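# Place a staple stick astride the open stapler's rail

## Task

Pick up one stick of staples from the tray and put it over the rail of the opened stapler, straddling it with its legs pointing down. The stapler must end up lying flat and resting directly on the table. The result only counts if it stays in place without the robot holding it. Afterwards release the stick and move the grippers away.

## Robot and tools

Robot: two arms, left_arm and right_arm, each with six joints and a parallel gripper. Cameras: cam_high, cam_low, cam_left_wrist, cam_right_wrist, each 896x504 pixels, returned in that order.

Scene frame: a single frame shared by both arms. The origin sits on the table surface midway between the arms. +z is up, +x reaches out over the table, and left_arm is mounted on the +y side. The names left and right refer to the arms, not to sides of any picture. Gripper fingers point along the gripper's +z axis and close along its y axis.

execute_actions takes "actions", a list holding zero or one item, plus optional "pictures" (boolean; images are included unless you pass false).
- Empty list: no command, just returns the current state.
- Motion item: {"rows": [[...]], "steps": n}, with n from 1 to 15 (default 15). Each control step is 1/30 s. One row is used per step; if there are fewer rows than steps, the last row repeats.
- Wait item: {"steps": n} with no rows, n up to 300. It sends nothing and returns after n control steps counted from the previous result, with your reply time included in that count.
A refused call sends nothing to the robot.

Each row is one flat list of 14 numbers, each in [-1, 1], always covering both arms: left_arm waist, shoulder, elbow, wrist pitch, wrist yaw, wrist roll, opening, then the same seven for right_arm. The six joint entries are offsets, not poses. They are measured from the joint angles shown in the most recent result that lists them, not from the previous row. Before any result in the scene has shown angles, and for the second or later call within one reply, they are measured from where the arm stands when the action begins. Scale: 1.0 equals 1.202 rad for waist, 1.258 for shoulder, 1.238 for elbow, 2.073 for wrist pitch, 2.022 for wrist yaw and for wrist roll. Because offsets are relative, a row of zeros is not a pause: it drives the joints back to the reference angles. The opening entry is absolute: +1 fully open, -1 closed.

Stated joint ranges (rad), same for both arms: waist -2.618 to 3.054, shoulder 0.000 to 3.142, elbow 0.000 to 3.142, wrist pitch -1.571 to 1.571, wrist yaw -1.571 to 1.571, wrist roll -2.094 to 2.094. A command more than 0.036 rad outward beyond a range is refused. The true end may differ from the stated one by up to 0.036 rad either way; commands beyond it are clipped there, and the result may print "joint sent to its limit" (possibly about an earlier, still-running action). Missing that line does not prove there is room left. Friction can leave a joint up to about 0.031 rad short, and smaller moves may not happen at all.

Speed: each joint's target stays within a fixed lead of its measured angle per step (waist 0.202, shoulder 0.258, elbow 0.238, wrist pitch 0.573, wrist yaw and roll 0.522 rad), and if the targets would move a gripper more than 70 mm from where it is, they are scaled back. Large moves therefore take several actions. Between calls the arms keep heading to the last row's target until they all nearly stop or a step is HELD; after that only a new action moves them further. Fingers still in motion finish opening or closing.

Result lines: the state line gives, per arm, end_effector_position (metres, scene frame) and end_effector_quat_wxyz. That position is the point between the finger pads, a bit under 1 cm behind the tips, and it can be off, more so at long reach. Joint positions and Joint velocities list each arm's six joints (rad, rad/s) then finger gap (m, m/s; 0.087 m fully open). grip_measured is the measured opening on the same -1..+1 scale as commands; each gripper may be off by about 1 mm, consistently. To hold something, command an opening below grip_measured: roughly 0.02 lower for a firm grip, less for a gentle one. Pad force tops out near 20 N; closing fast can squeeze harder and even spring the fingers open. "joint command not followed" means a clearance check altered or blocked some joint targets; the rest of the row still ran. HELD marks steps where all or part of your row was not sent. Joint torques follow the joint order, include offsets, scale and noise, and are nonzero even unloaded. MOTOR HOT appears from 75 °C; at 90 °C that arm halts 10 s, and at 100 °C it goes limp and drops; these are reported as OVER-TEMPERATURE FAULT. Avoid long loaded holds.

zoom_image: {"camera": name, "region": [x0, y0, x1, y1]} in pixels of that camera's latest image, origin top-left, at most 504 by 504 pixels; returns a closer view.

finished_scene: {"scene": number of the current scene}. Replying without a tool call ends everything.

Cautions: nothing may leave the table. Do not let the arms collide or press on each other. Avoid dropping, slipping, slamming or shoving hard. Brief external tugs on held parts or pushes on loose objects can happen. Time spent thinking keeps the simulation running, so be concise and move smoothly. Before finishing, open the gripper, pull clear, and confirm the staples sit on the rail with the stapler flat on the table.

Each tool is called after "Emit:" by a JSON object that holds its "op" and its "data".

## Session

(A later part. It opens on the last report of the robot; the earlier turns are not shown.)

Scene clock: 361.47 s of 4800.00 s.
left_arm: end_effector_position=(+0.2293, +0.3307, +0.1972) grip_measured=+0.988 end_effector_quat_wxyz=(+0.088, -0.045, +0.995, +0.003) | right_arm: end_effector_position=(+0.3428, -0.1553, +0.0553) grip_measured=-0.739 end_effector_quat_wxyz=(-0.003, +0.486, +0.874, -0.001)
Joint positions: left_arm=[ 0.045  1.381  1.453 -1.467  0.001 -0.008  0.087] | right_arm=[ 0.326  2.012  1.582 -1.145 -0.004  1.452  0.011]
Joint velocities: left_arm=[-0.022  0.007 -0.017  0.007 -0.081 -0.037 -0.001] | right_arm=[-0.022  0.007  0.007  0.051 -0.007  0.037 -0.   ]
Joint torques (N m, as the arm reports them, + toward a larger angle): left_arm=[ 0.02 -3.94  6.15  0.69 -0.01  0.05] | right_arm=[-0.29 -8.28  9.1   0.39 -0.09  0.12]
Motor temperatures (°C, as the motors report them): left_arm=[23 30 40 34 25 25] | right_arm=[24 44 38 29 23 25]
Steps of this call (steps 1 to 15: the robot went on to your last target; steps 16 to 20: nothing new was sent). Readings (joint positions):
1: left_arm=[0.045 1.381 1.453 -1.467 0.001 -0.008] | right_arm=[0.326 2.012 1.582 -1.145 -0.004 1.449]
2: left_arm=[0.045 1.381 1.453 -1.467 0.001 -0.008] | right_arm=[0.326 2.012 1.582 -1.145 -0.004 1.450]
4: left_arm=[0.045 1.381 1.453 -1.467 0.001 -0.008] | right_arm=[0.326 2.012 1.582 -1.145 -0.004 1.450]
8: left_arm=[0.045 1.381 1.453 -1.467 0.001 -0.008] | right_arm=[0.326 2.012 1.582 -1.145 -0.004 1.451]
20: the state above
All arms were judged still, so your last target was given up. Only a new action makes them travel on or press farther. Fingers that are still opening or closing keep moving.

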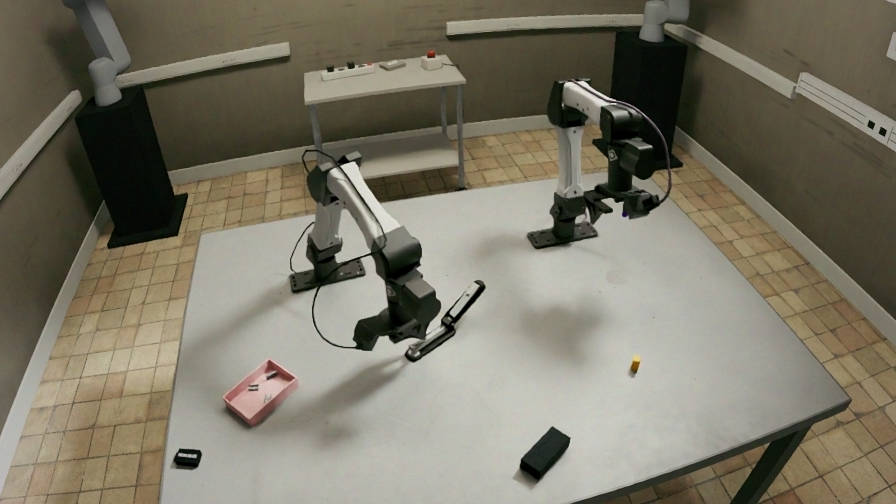

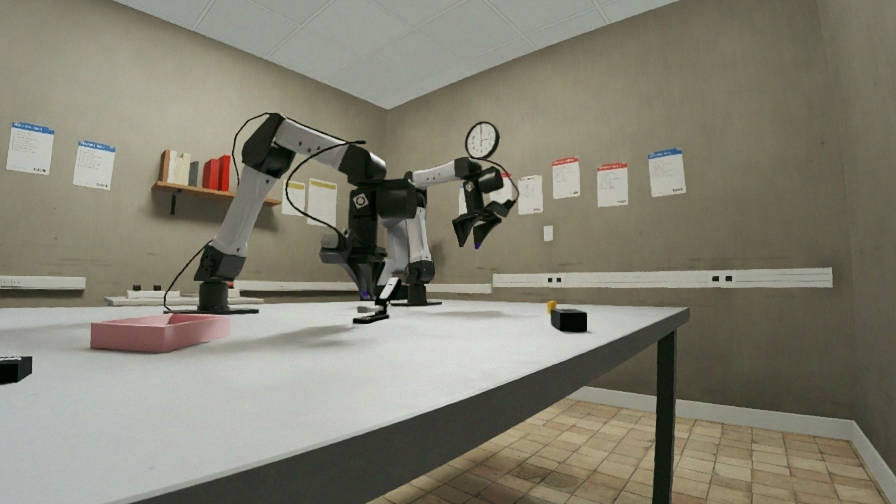

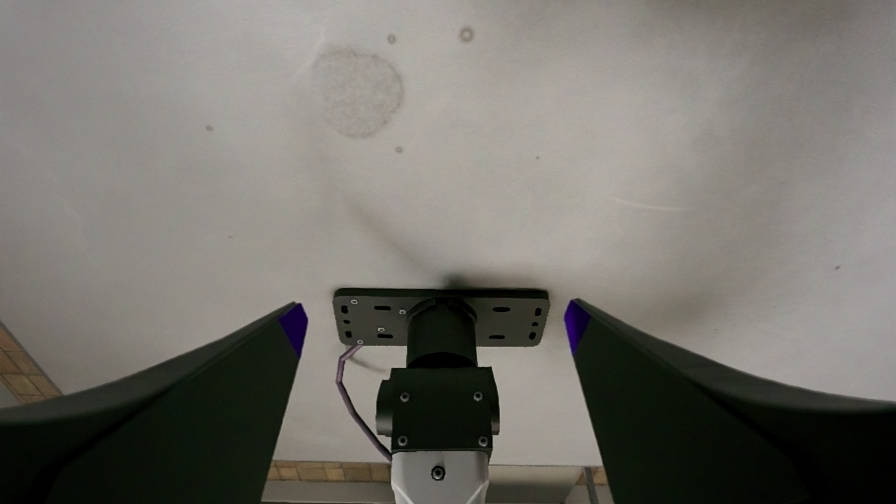

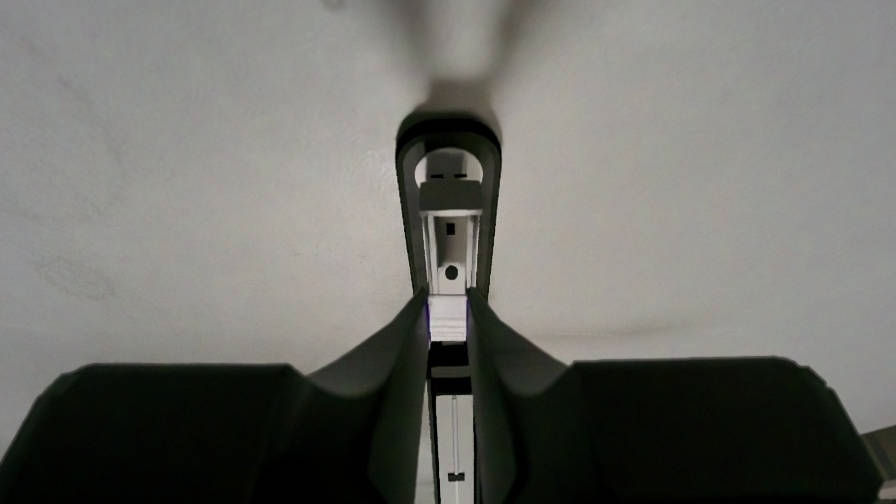

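Emit:
{"op": "execute_actions", "data": {"actions": [{"rows":[[0,0,0,0,0,0,1,0,0,-0.06,0.04,0,0,-0.78]],"steps":15}], "pictures": false}}

Emit:
{"op": "execute_actions", "data": {"actions": [{"steps":20}]}}

Emit:
{"op": "zoom_image", "data": {"camera": "cam_right_wrist", "region": [348,200,548,400]}}

Scene clock: 368.07 s of 4800.00 s.
left_arm: end_effector_position=(+0.2293, +0.3307, +0.1972) grip_measured=+0.988 end_effector_quat_wxyz=(+0.088, -0.045, +0.995, +0.003) | right_arm: end_effector_position=(+0.3409, -0.1562, +0.0417) grip_measured=-0.739 end_effector_quat_wxyz=(-0.002, +0.486, +0.874, +0.001)
Joint positions: left_arm=[ 0.045  1.381  1.453 -1.467  0.001 -0.008  0.087] | right_arm=[ 0.326  2.011  1.526 -1.085 -0.004  1.452  0.011]
Joint velocities: left_arm=[-0.002  0.002  0.017  0.007  0.037  0.037 -0.001] | right_arm=[-0.007  0.017  0.002 -0.051 -0.081  0.022 -0.001]
Joint torques (N m, as the arm reports them, + toward a larger angle): left_arm=[-0.04 -4.01  6.17  0.72 -0.02  0.05] | right_arm=[-0.29 -9.27  4.95  0.58 -0.1   0.03]
Motor temperatures (°C, as the motors report them): left_arm=[23 30 40 34 25 25] | right_arm=[24 43 39 29 23 25]
Steps of this call (steps 1 to 90: nothing new was sent; then 3.10 s passed at rest; steps 91 to 105: all 15 steps of this action). Readings (joint positions):
91: left_arm=[0.045 1.381 1.453 -1.467 0.001 -0.008] | right_arm=[0.326 2.012 1.574 -1.134 -0.004 1.452]
92: left_arm=[0.045 1.381 1.453 -1.467 0.001 -0.008] | right_arm=[0.326 2.011 1.561 -1.121 -0.004 1.452]
94: left_arm=[0.045 1.381 1.453 -1.467 0.001 -0.008] | right_arm=[0.326 2.011 1.536 -1.106 -0.004 1.452]
98: left_arm=[0.045 1.381 1.453 -1.467 0.001 -0.008] | right_arm=[0.326 2.011 1.526 -1.097 -0.004 1.452]
105: the state above

Scene clock: 368.73 s of 4800.00 s.
left_arm: end_effector_position=(+0.2293, +0.3307, +0.1972) grip_measured=+0.988 end_effector_quat_wxyz=(+0.088, -0.045, +0.995, +0.003) | right_arm: end_effector_position=(+0.3414, -0.1560, +0.0417) grip_measured=-0.739 end_effector_quat_wxyz=(-0.001, +0.486, +0.874, +0.002)
Joint positions: left_arm=[ 0.045  1.381  1.453 -1.467  0.001 -0.008  0.087] | right_arm=[ 0.326  2.011  1.526 -1.083 -0.004  1.452  0.011]
Joint velocities: left_arm=[-0.007  0.002 -0.017  0.022 -0.022 -0.037 -0.001] | right_arm=[-0.007 -0.012 -0.012  0.051 -0.051 -0.007  0.   ]
Joint torques (N m, as the arm reports them, + toward a larger angle): left_arm=[ 0.07 -3.95  6.19  0.71 -0.02  0.04] | right_arm=[-0.28 -9.25  4.93  0.59 -0.09  0.03]
Motor temperatures (°C, as the motors report them): left_arm=[23 30 40 34 25 25] | right_arm=[24 43 39 29 23 25]
Steps of this call (steps 1 to 15: the robot went on to your last target; steps 16 to 20: nothing new was sent). Readings (joint positions):
1: left_arm=[0.045 1.381 1.453 -1.467 0.001 -0.008] | right_arm=[0.326 2.011 1.526 -1.085 -0.004 1.452]
2: left_arm=[0.045 1.381 1.453 -1.467 0.001 -0.008] | right_arm=[0.326 2.011 1.526 -1.084 -0.004 1.452]
4: left_arm=[0.045 1.381 1.453 -1.467 0.001 -0.008] | right_arm=[0.326 2.011 1.526 -1.084 -0.004 1.452]
8: left_arm=[0.045 1.381 1.453 -1.467 0.001 -0.008] | right_arm=[0.326 2.011 1.526 -1.083 -0.004 1.452]
20: the state above
All arms were judged still, so your last target was given up. Only a new action makes them travel on or press farther. Fingers that are still opening or closing keep moving.

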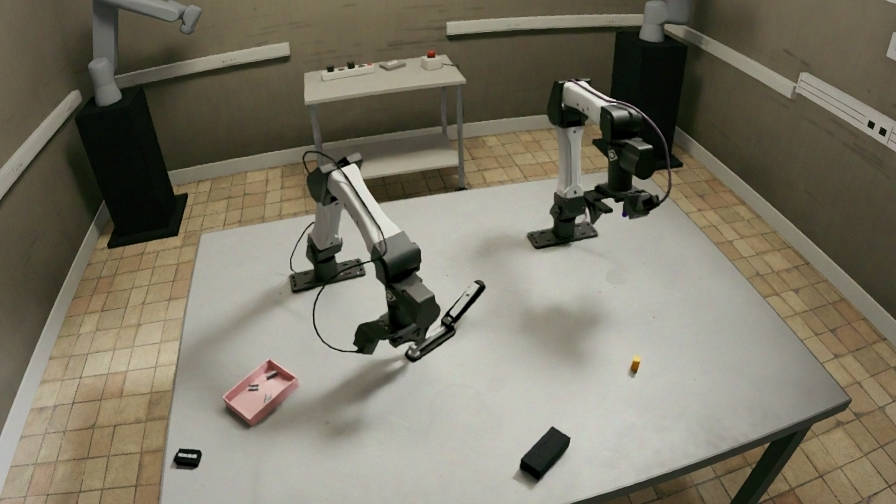

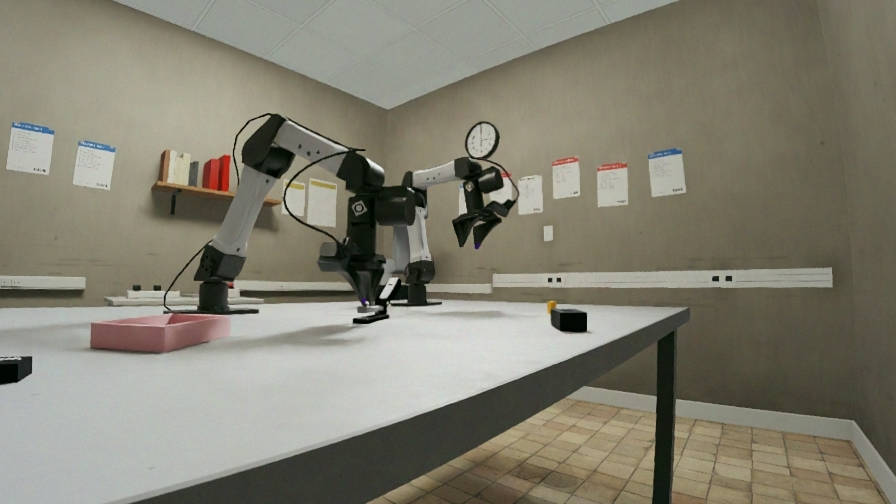

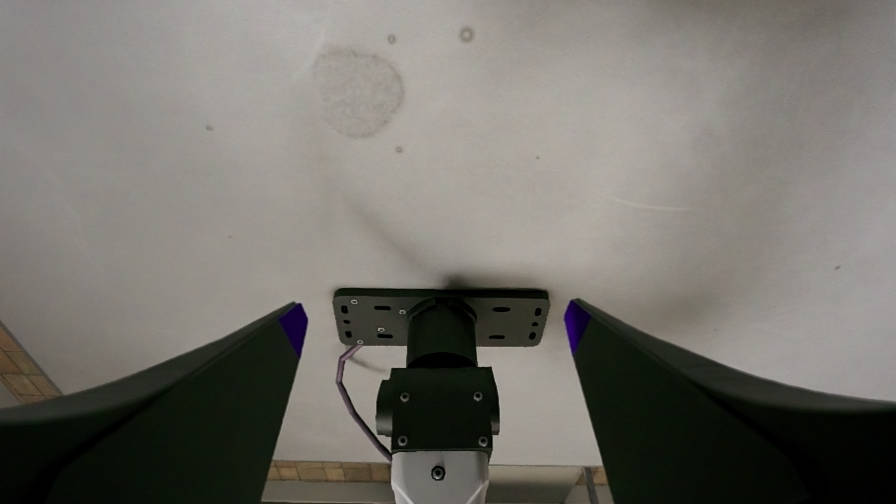

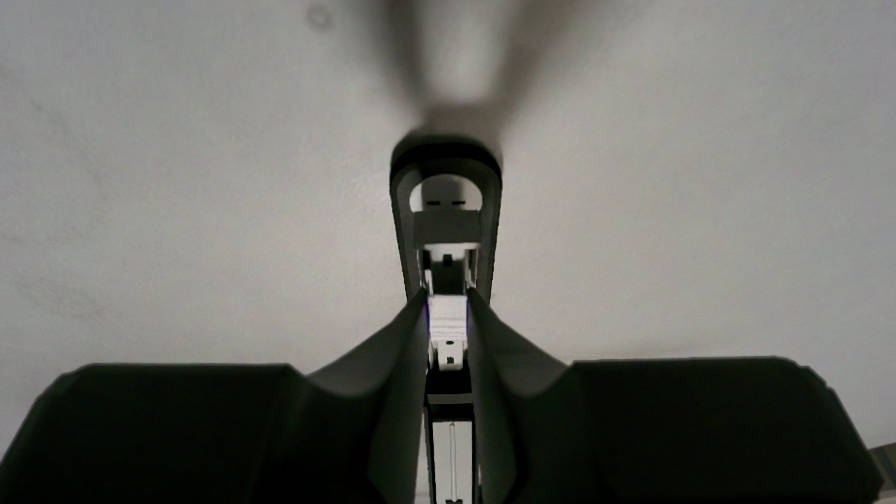

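Region (348, 200, 548, 400) of cam_right_wrist's 896x504 image, scaled by 2.520, with more detail than that image has.

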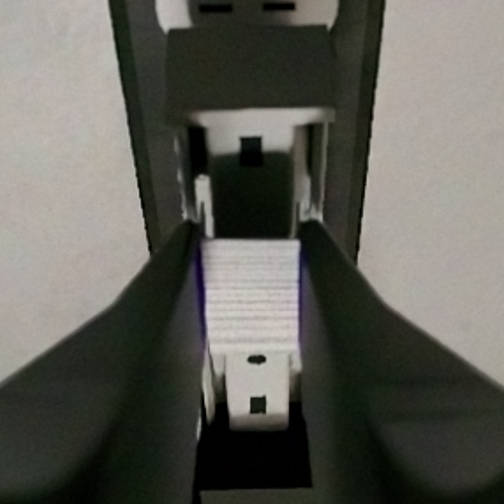

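Aligned well. Release and lift.

Emit:
{"op": "execute_actions", "data": {"actions": [{"rows":[[0,0,0,0,0,0,1,0,0,0,0,0,0,-0.2]],"steps":12}], "pictures": false}}

Emit:
{"op": "execute_actions", "data": {"actions": [{"rows":[[0,0,0,0,0,0,1,0,-0.03,0.2,-0.14,0,0,-0.2]],"steps":15}], "pictures": false}}

Emit:
{"op": "execute_actions", "data": {"actions": [{"steps":20}]}}

Emit:
{"op": "zoom_image", "data": {"camera": "cam_right_wrist", "region": [328,60,568,300]}}

Scene clock: 375.83 s of 4800.00 s.
left_arm: end_effector_position=(+0.2293, +0.3307, +0.1972) grip_measured=+0.988 end_effector_quat_wxyz=(+0.088, -0.045, +0.995, +0.003) | right_arm: end_effector_position=(+0.3414, -0.1560, +0.0417) grip_measured=-0.200 end_effector_quat_wxyz=(-0.001, +0.486, +0.874, +0.002)
Joint positions: left_arm=[ 0.045  1.381  1.453 -1.467  0.001 -0.008  0.087] | right_arm=[ 0.326  2.011  1.526 -1.083 -0.004  1.452  0.035]
Joint velocities: left_arm=[ 0.002 -0.017 -0.017  0.051 -0.007 -0.066  0.001] | right_arm=[-0.002 -0.022 -0.002 -0.051  0.007 -0.007  0.001]
Joint torques (N m, as the arm reports them, + toward a larger angle): left_arm=[-0.01 -4.01  6.19  0.71 -0.02  0.04] | right_arm=[-0.29 -9.32  6.51  0.36 -0.09  0.02]
Motor temperatures (°C, as the motors report them): left_arm=[23 30 40 34 25 25] | right_arm=[24 43 39 29 23 25]
Steps of this call (steps 1 to 90: nothing new was sent; then 3.70 s passed at rest; steps 91 to 102: all 12 steps of this action). Readings (joint positions):
91: left_arm=[0.045 1.381 1.453 -1.467 0.001 -0.008] | right_arm=[0.326 2.011 1.526 -1.083 -0.004 1.452]
92: left_arm=[0.045 1.381 1.453 -1.467 0.001 -0.008] | right_arm=[0.326 2.011 1.526 -1.083 -0.004 1.452]
94: left_arm=[0.045 1.381 1.453 -1.467 0.001 -0.008] | right_arm=[0.326 2.011 1.526 -1.083 -0.004 1.452]
98: left_arm=[0.045 1.381 1.453 -1.467 0.001 -0.008] | right_arm=[0.326 2.011 1.526 -1.083 -0.004 1.452]
102: the state above

Scene clock: 376.33 s of 4800.00 s.
left_arm: end_effector_position=(+0.2293, +0.3307, +0.1972) grip_measured=+0.988 end_effector_quat_wxyz=(+0.088, -0.045, +0.995, +0.003) | right_arm: end_effector_position=(+0.3424, -0.1555, +0.1150) grip_measured=-0.200 end_effector_quat_wxyz=(+0.003, +0.486, +0.874, +0.008)
Joint positions: left_arm=[ 0.045  1.381  1.453 -1.467  0.001 -0.008  0.087] | right_arm=[ 0.326  1.971  1.761 -1.345 -0.004  1.452  0.035]
Joint velocities: left_arm=[-0.007 -0.007  0.002  0.022 -0.007 -0.081 -0.001] | right_arm=[ 0.007  0.007 -0.002 -0.095 -0.022  0.081 -0.001]
Joint torques (N m, as the arm reports them, + toward a larger angle): left_arm=[ 0.05 -3.91  6.16  0.68 -0.03  0.04] | right_arm=[-0.3  -9.    7.64  0.22 -0.1   0.02]
Motor temperatures (°C, as the motors report them): left_arm=[23 30 40 34 25 25] | right_arm=[24 43 39 29 23 25]
Steps of this call (steps 1 to 15: all 15 steps of this action). Readings (joint positions):
1: left_arm=[0.045 1.381 1.453 -1.467 0.001 -0.008] | right_arm=[0.326 2.017 1.561 -1.131 -0.004 1.452]
2: left_arm=[0.045 1.381 1.453 -1.467 0.001 -0.008] | right_arm=[0.326 2.023 1.616 -1.189 -0.004 1.452]
4: left_arm=[0.045 1.381 1.453 -1.467 0.001 -0.008] | right_arm=[0.326 2.011 1.710 -1.241 -0.004 1.452]
8: left_arm=[0.045 1.381 1.453 -1.467 0.001 -0.008] | right_arm=[0.326 1.971 1.761 -1.295 -0.004 1.452]
15: the state above

Scene clock: 377.00 s of 4800.00 s.
left_arm: end_effector_position=(+0.2293, +0.3307, +0.1972) grip_measured=+0.988 end_effector_quat_wxyz=(+0.088, -0.045, +0.995, +0.003) | right_arm: end_effector_position=(+0.3402, -0.1565, +0.1151) grip_measured=-0.200 end_effector_quat_wxyz=(+0.000, +0.486, +0.874, +0.004)
Joint positions: left_arm=[ 0.045  1.381  1.453 -1.467  0.001 -0.008  0.087] | right_arm=[ 0.326  1.971  1.761 -1.355 -0.004  1.452  0.035]
Joint velocities: left_arm=[ 0.002 -0.017  0.002 -0.037 -0.051 -0.154  0.   ] | right_arm=[ 0.027 -0.002 -0.022  0.081 -0.037 -0.007  0.001]
Joint torques (N m, as the arm reports them, + toward a larger angle): left_arm=[ 0.16 -4.08  6.27  0.69 -0.02  0.04] | right_arm=[-0.29 -8.93  7.68  0.17 -0.09  0.03]
Motor temperatures (°C, as the motors report them): left_arm=[23 30 40 34 25 25] | right_arm=[24 43 39 29 23 25]
Steps of this call (steps 1 to 15: the robot went on to your last target; steps 16 to 20: nothing new was sent). Readings (joint positions):
1: left_arm=[0.045 1.381 1.453 -1.467 0.001 -0.008] | right_arm=[0.326 1.971 1.761 -1.348 -0.004 1.452]
2: left_arm=[0.045 1.381 1.453 -1.467 0.001 -0.008] | right_arm=[0.326 1.971 1.761 -1.349 -0.004 1.452]
4: left_arm=[0.045 1.381 1.453 -1.467 0.001 -0.008] | right_arm=[0.326 1.971 1.761 -1.352 -0.004 1.452]
8: left_arm=[0.045 1.381 1.453 -1.467 0.001 -0.008] | right_arm=[0.326 1.971 1.761 -1.354 -0.004 1.452]
20: the state above
All arms were judged still, so your last target was given up. Only a new action makes them travel on or press farther. Fingers that are still opening or closing keep moving.

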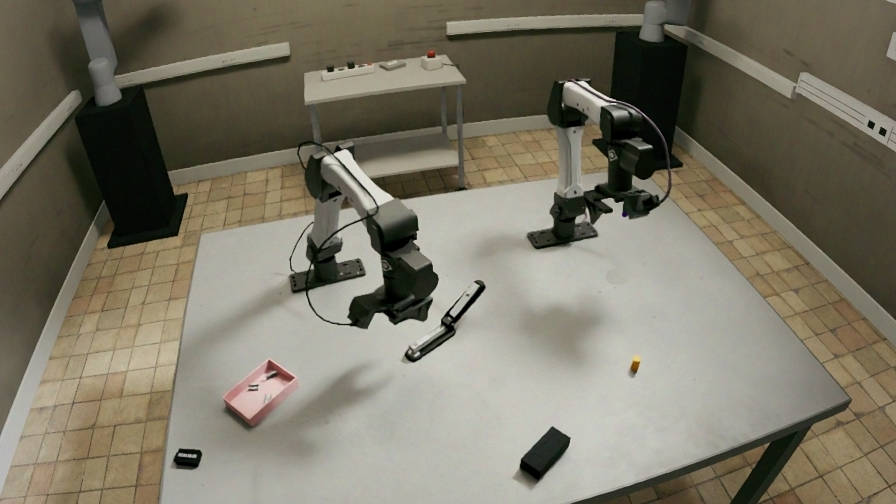

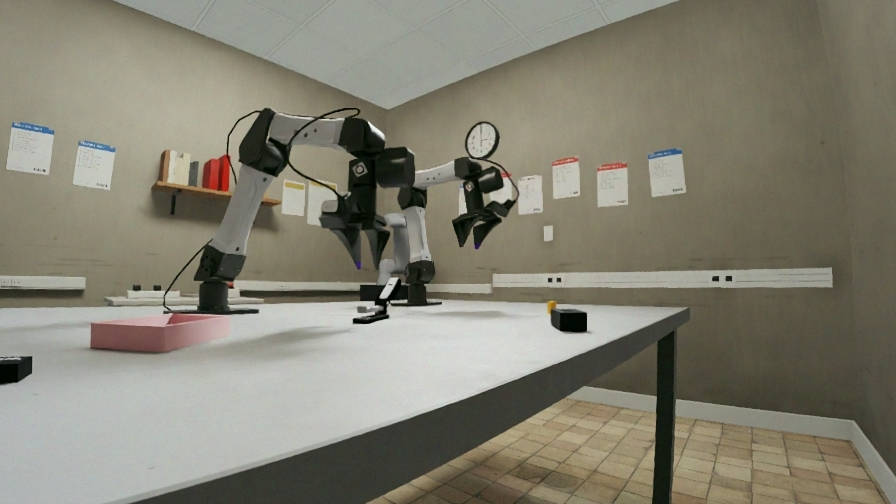

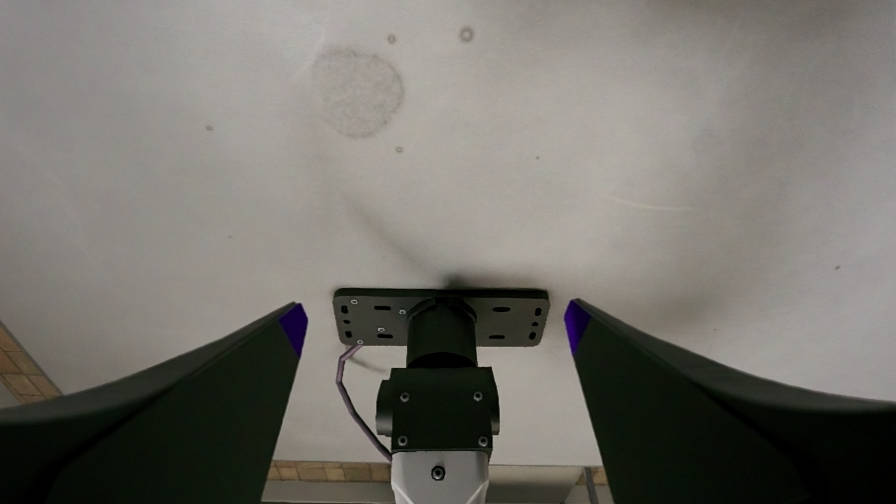

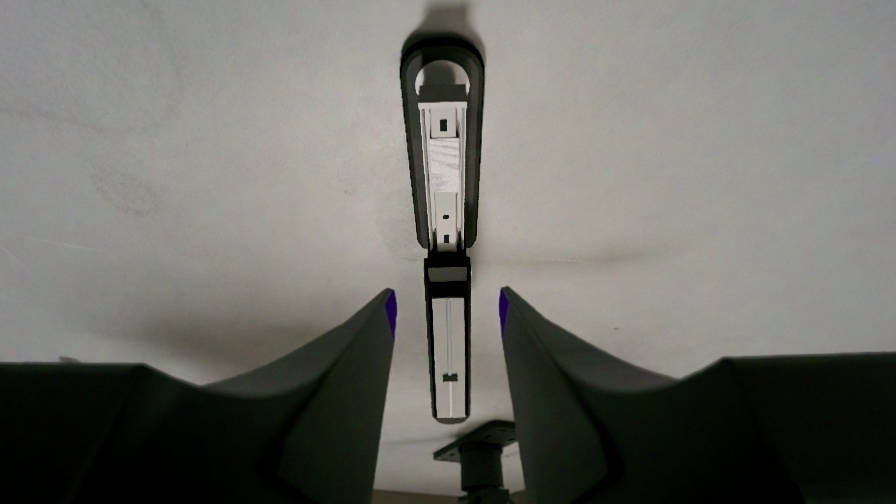

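Region (328, 60, 568, 300) of cam_right_wrist's 896x504 image, scaled by 2.100, with more detail than that image has.

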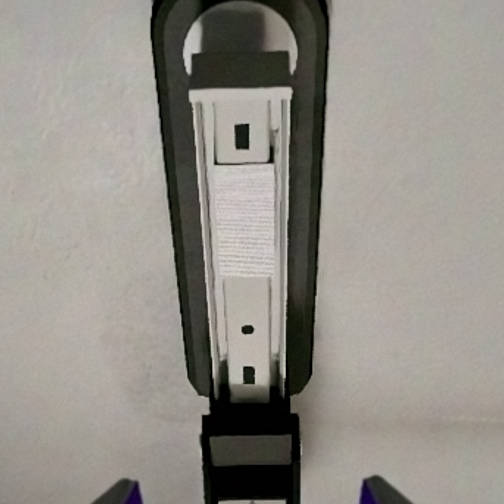

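Seated. Move clear.

Emit:
{"op": "execute_actions", "data": {"actions": [{"rows":[[0,0,0,0,0,0,1,-0.3,-0.35,-0.25,0,0,0,-0.2]],"steps":15}], "pictures": false}}

Emit:
{"op": "execute_actions", "data": {"actions": [{"steps":30}]}}

Scene clock: 386.67 s of 4800.00 s.
left_arm: end_effector_position=(+0.2293, +0.3307, +0.1972) grip_measured=+0.988 end_effector_quat_wxyz=(+0.088, -0.045, +0.995, +0.003) | right_arm: end_effector_position=(+0.3113, -0.2911, +0.1795) grip_measured=-0.200 end_effector_quat_wxyz=(+0.066, +0.635, +0.767, +0.061)
Joint positions: left_arm=[ 0.045  1.381  1.453 -1.467  0.001 -0.008  0.087] | right_arm=[-0.043  1.519  1.474 -1.346  0.003  1.451  0.035]
Joint velocities: left_arm=[ 0.002 -0.012  0.012  0.037  0.037 -0.066  0.001] | right_arm=[-0.002 -0.012 -0.042  0.037 -0.007 -0.007  0.   ]
Joint torques (N m, as the arm reports them, + toward a larger angle): left_arm=[ 0.13 -4.02  6.23  0.69 -0.04  0.05] | right_arm=[ 0.36 -4.56  5.02  0.67 -0.14  0.01]
Motor temperatures (°C, as the motors report them): left_arm=[23 30 40 34 25 25] | right_arm=[24 42 39 29 23 25]
Steps of this call (steps 1 to 90: nothing new was sent; then 6.17 s passed at rest; steps 91 to 105: all 15 steps of this action). Readings (joint positions):
91: left_arm=[0.045 1.381 1.453 -1.467 0.001 -0.008] | right_arm=[0.312 1.946 1.726 -1.330 -0.010 1.451]
92: left_arm=[0.045 1.381 1.453 -1.467 0.001 -0.008] | right_arm=[0.284 1.900 1.661 -1.317 -0.015 1.451]
94: left_arm=[0.045 1.381 1.453 -1.467 0.001 -0.008] | right_arm=[0.183 1.791 1.551 -1.325 -0.015 1.451]
98: left_arm=[0.045 1.381 1.453 -1.467 0.001 -0.008] | right_arm=[-0.035 1.579 1.481 -1.341 -0.001 1.451]
105: the state above

Scene clock: 387.67 s of 4800.00 s.
left_arm: end_effector_position=(+0.2293, +0.3307, +0.1972) grip_measured=+0.988 end_effector_quat_wxyz=(+0.088, -0.045, +0.995, +0.003) | right_arm: end_effector_position=(+0.3112, -0.2911, +0.1793) grip_measured=-0.200 end_effector_quat_wxyz=(+0.066, +0.635, +0.767, +0.060)
Joint positions: left_arm=[ 0.045  1.381  1.453 -1.467  0.001 -0.008  0.087] | right_arm=[-0.043  1.519  1.473 -1.346  0.003  1.451  0.035]
Joint velocities: left_arm=[ 0.002 -0.012 -0.007  0.051  0.037  0.051 -0.   ] | right_arm=[-0.007 -0.027 -0.032  0.007  0.081  0.022 -0.001]
Joint torques (N m, as the arm reports them, + toward a larger angle): left_arm=[ 0.13 -4.01  6.04  0.72 -0.03  0.03] | right_arm=[ 0.35 -4.56  4.98  0.65 -0.16  0.01]
Motor temperatures (°C, as the motors report them): left_arm=[23 30 40 34 25 25] | right_arm=[24 42 39 29 23 25]
Steps of this call (steps 1 to 15: the robot went on to your last target; steps 16 to 30: nothing new was sent). Readings (joint positions):
1: left_arm=[0.045 1.381 1.453 -1.467 0.001 -0.008] | right_arm=[-0.043 1.519 1.474 -1.346 0.003 1.451]
2: left_arm=[0.045 1.381 1.453 -1.467 0.001 -0.008] | right_arm=[-0.043 1.519 1.473 -1.346 0.003 1.451]
4: left_arm=[0.045 1.381 1.453 -1.467 0.001 -0.008] | right_arm=[-0.043 1.519 1.473 -1.346 0.003 1.451]
8: left_arm=[0.045 1.381 1.453 -1.467 0.001 -0.008] | right_arm=[-0.043 1.519 1.473 -1.346 0.003 1.451]
30: the state above
All arms were judged still, so your last target was given up. Only a new action makes them travel on or press farther. Fingers that are still opening or closing keep moving.

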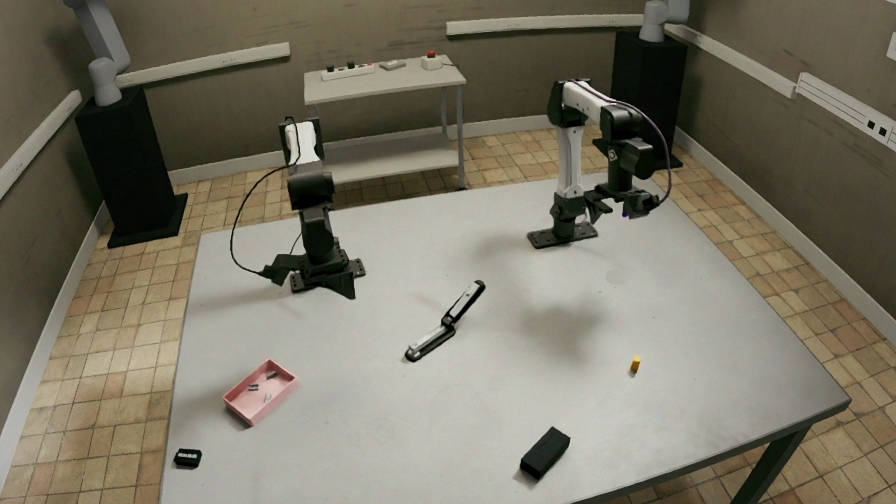

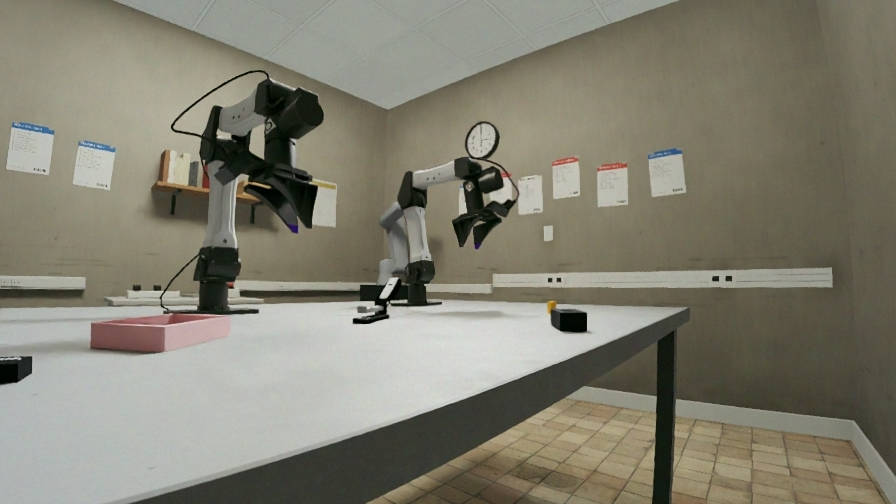

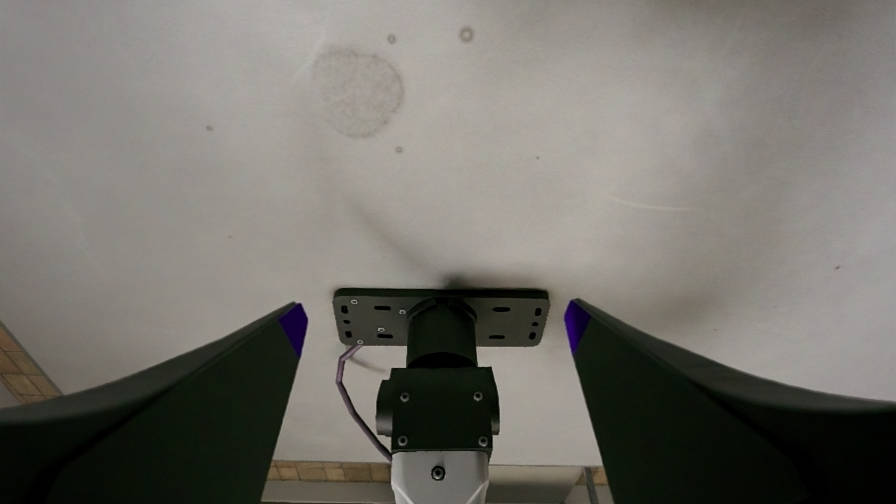

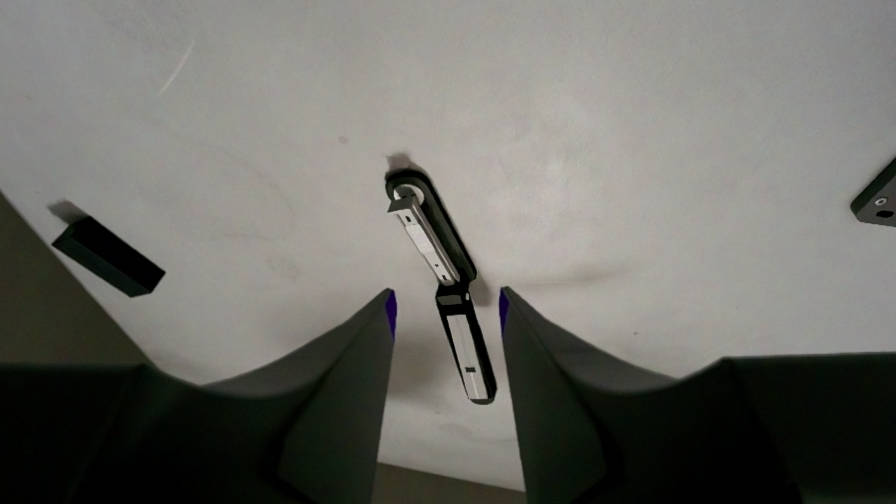

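Emit:
{"op": "finished_scene", "data": {"scene": 2}}

The scene is finished: the task was done.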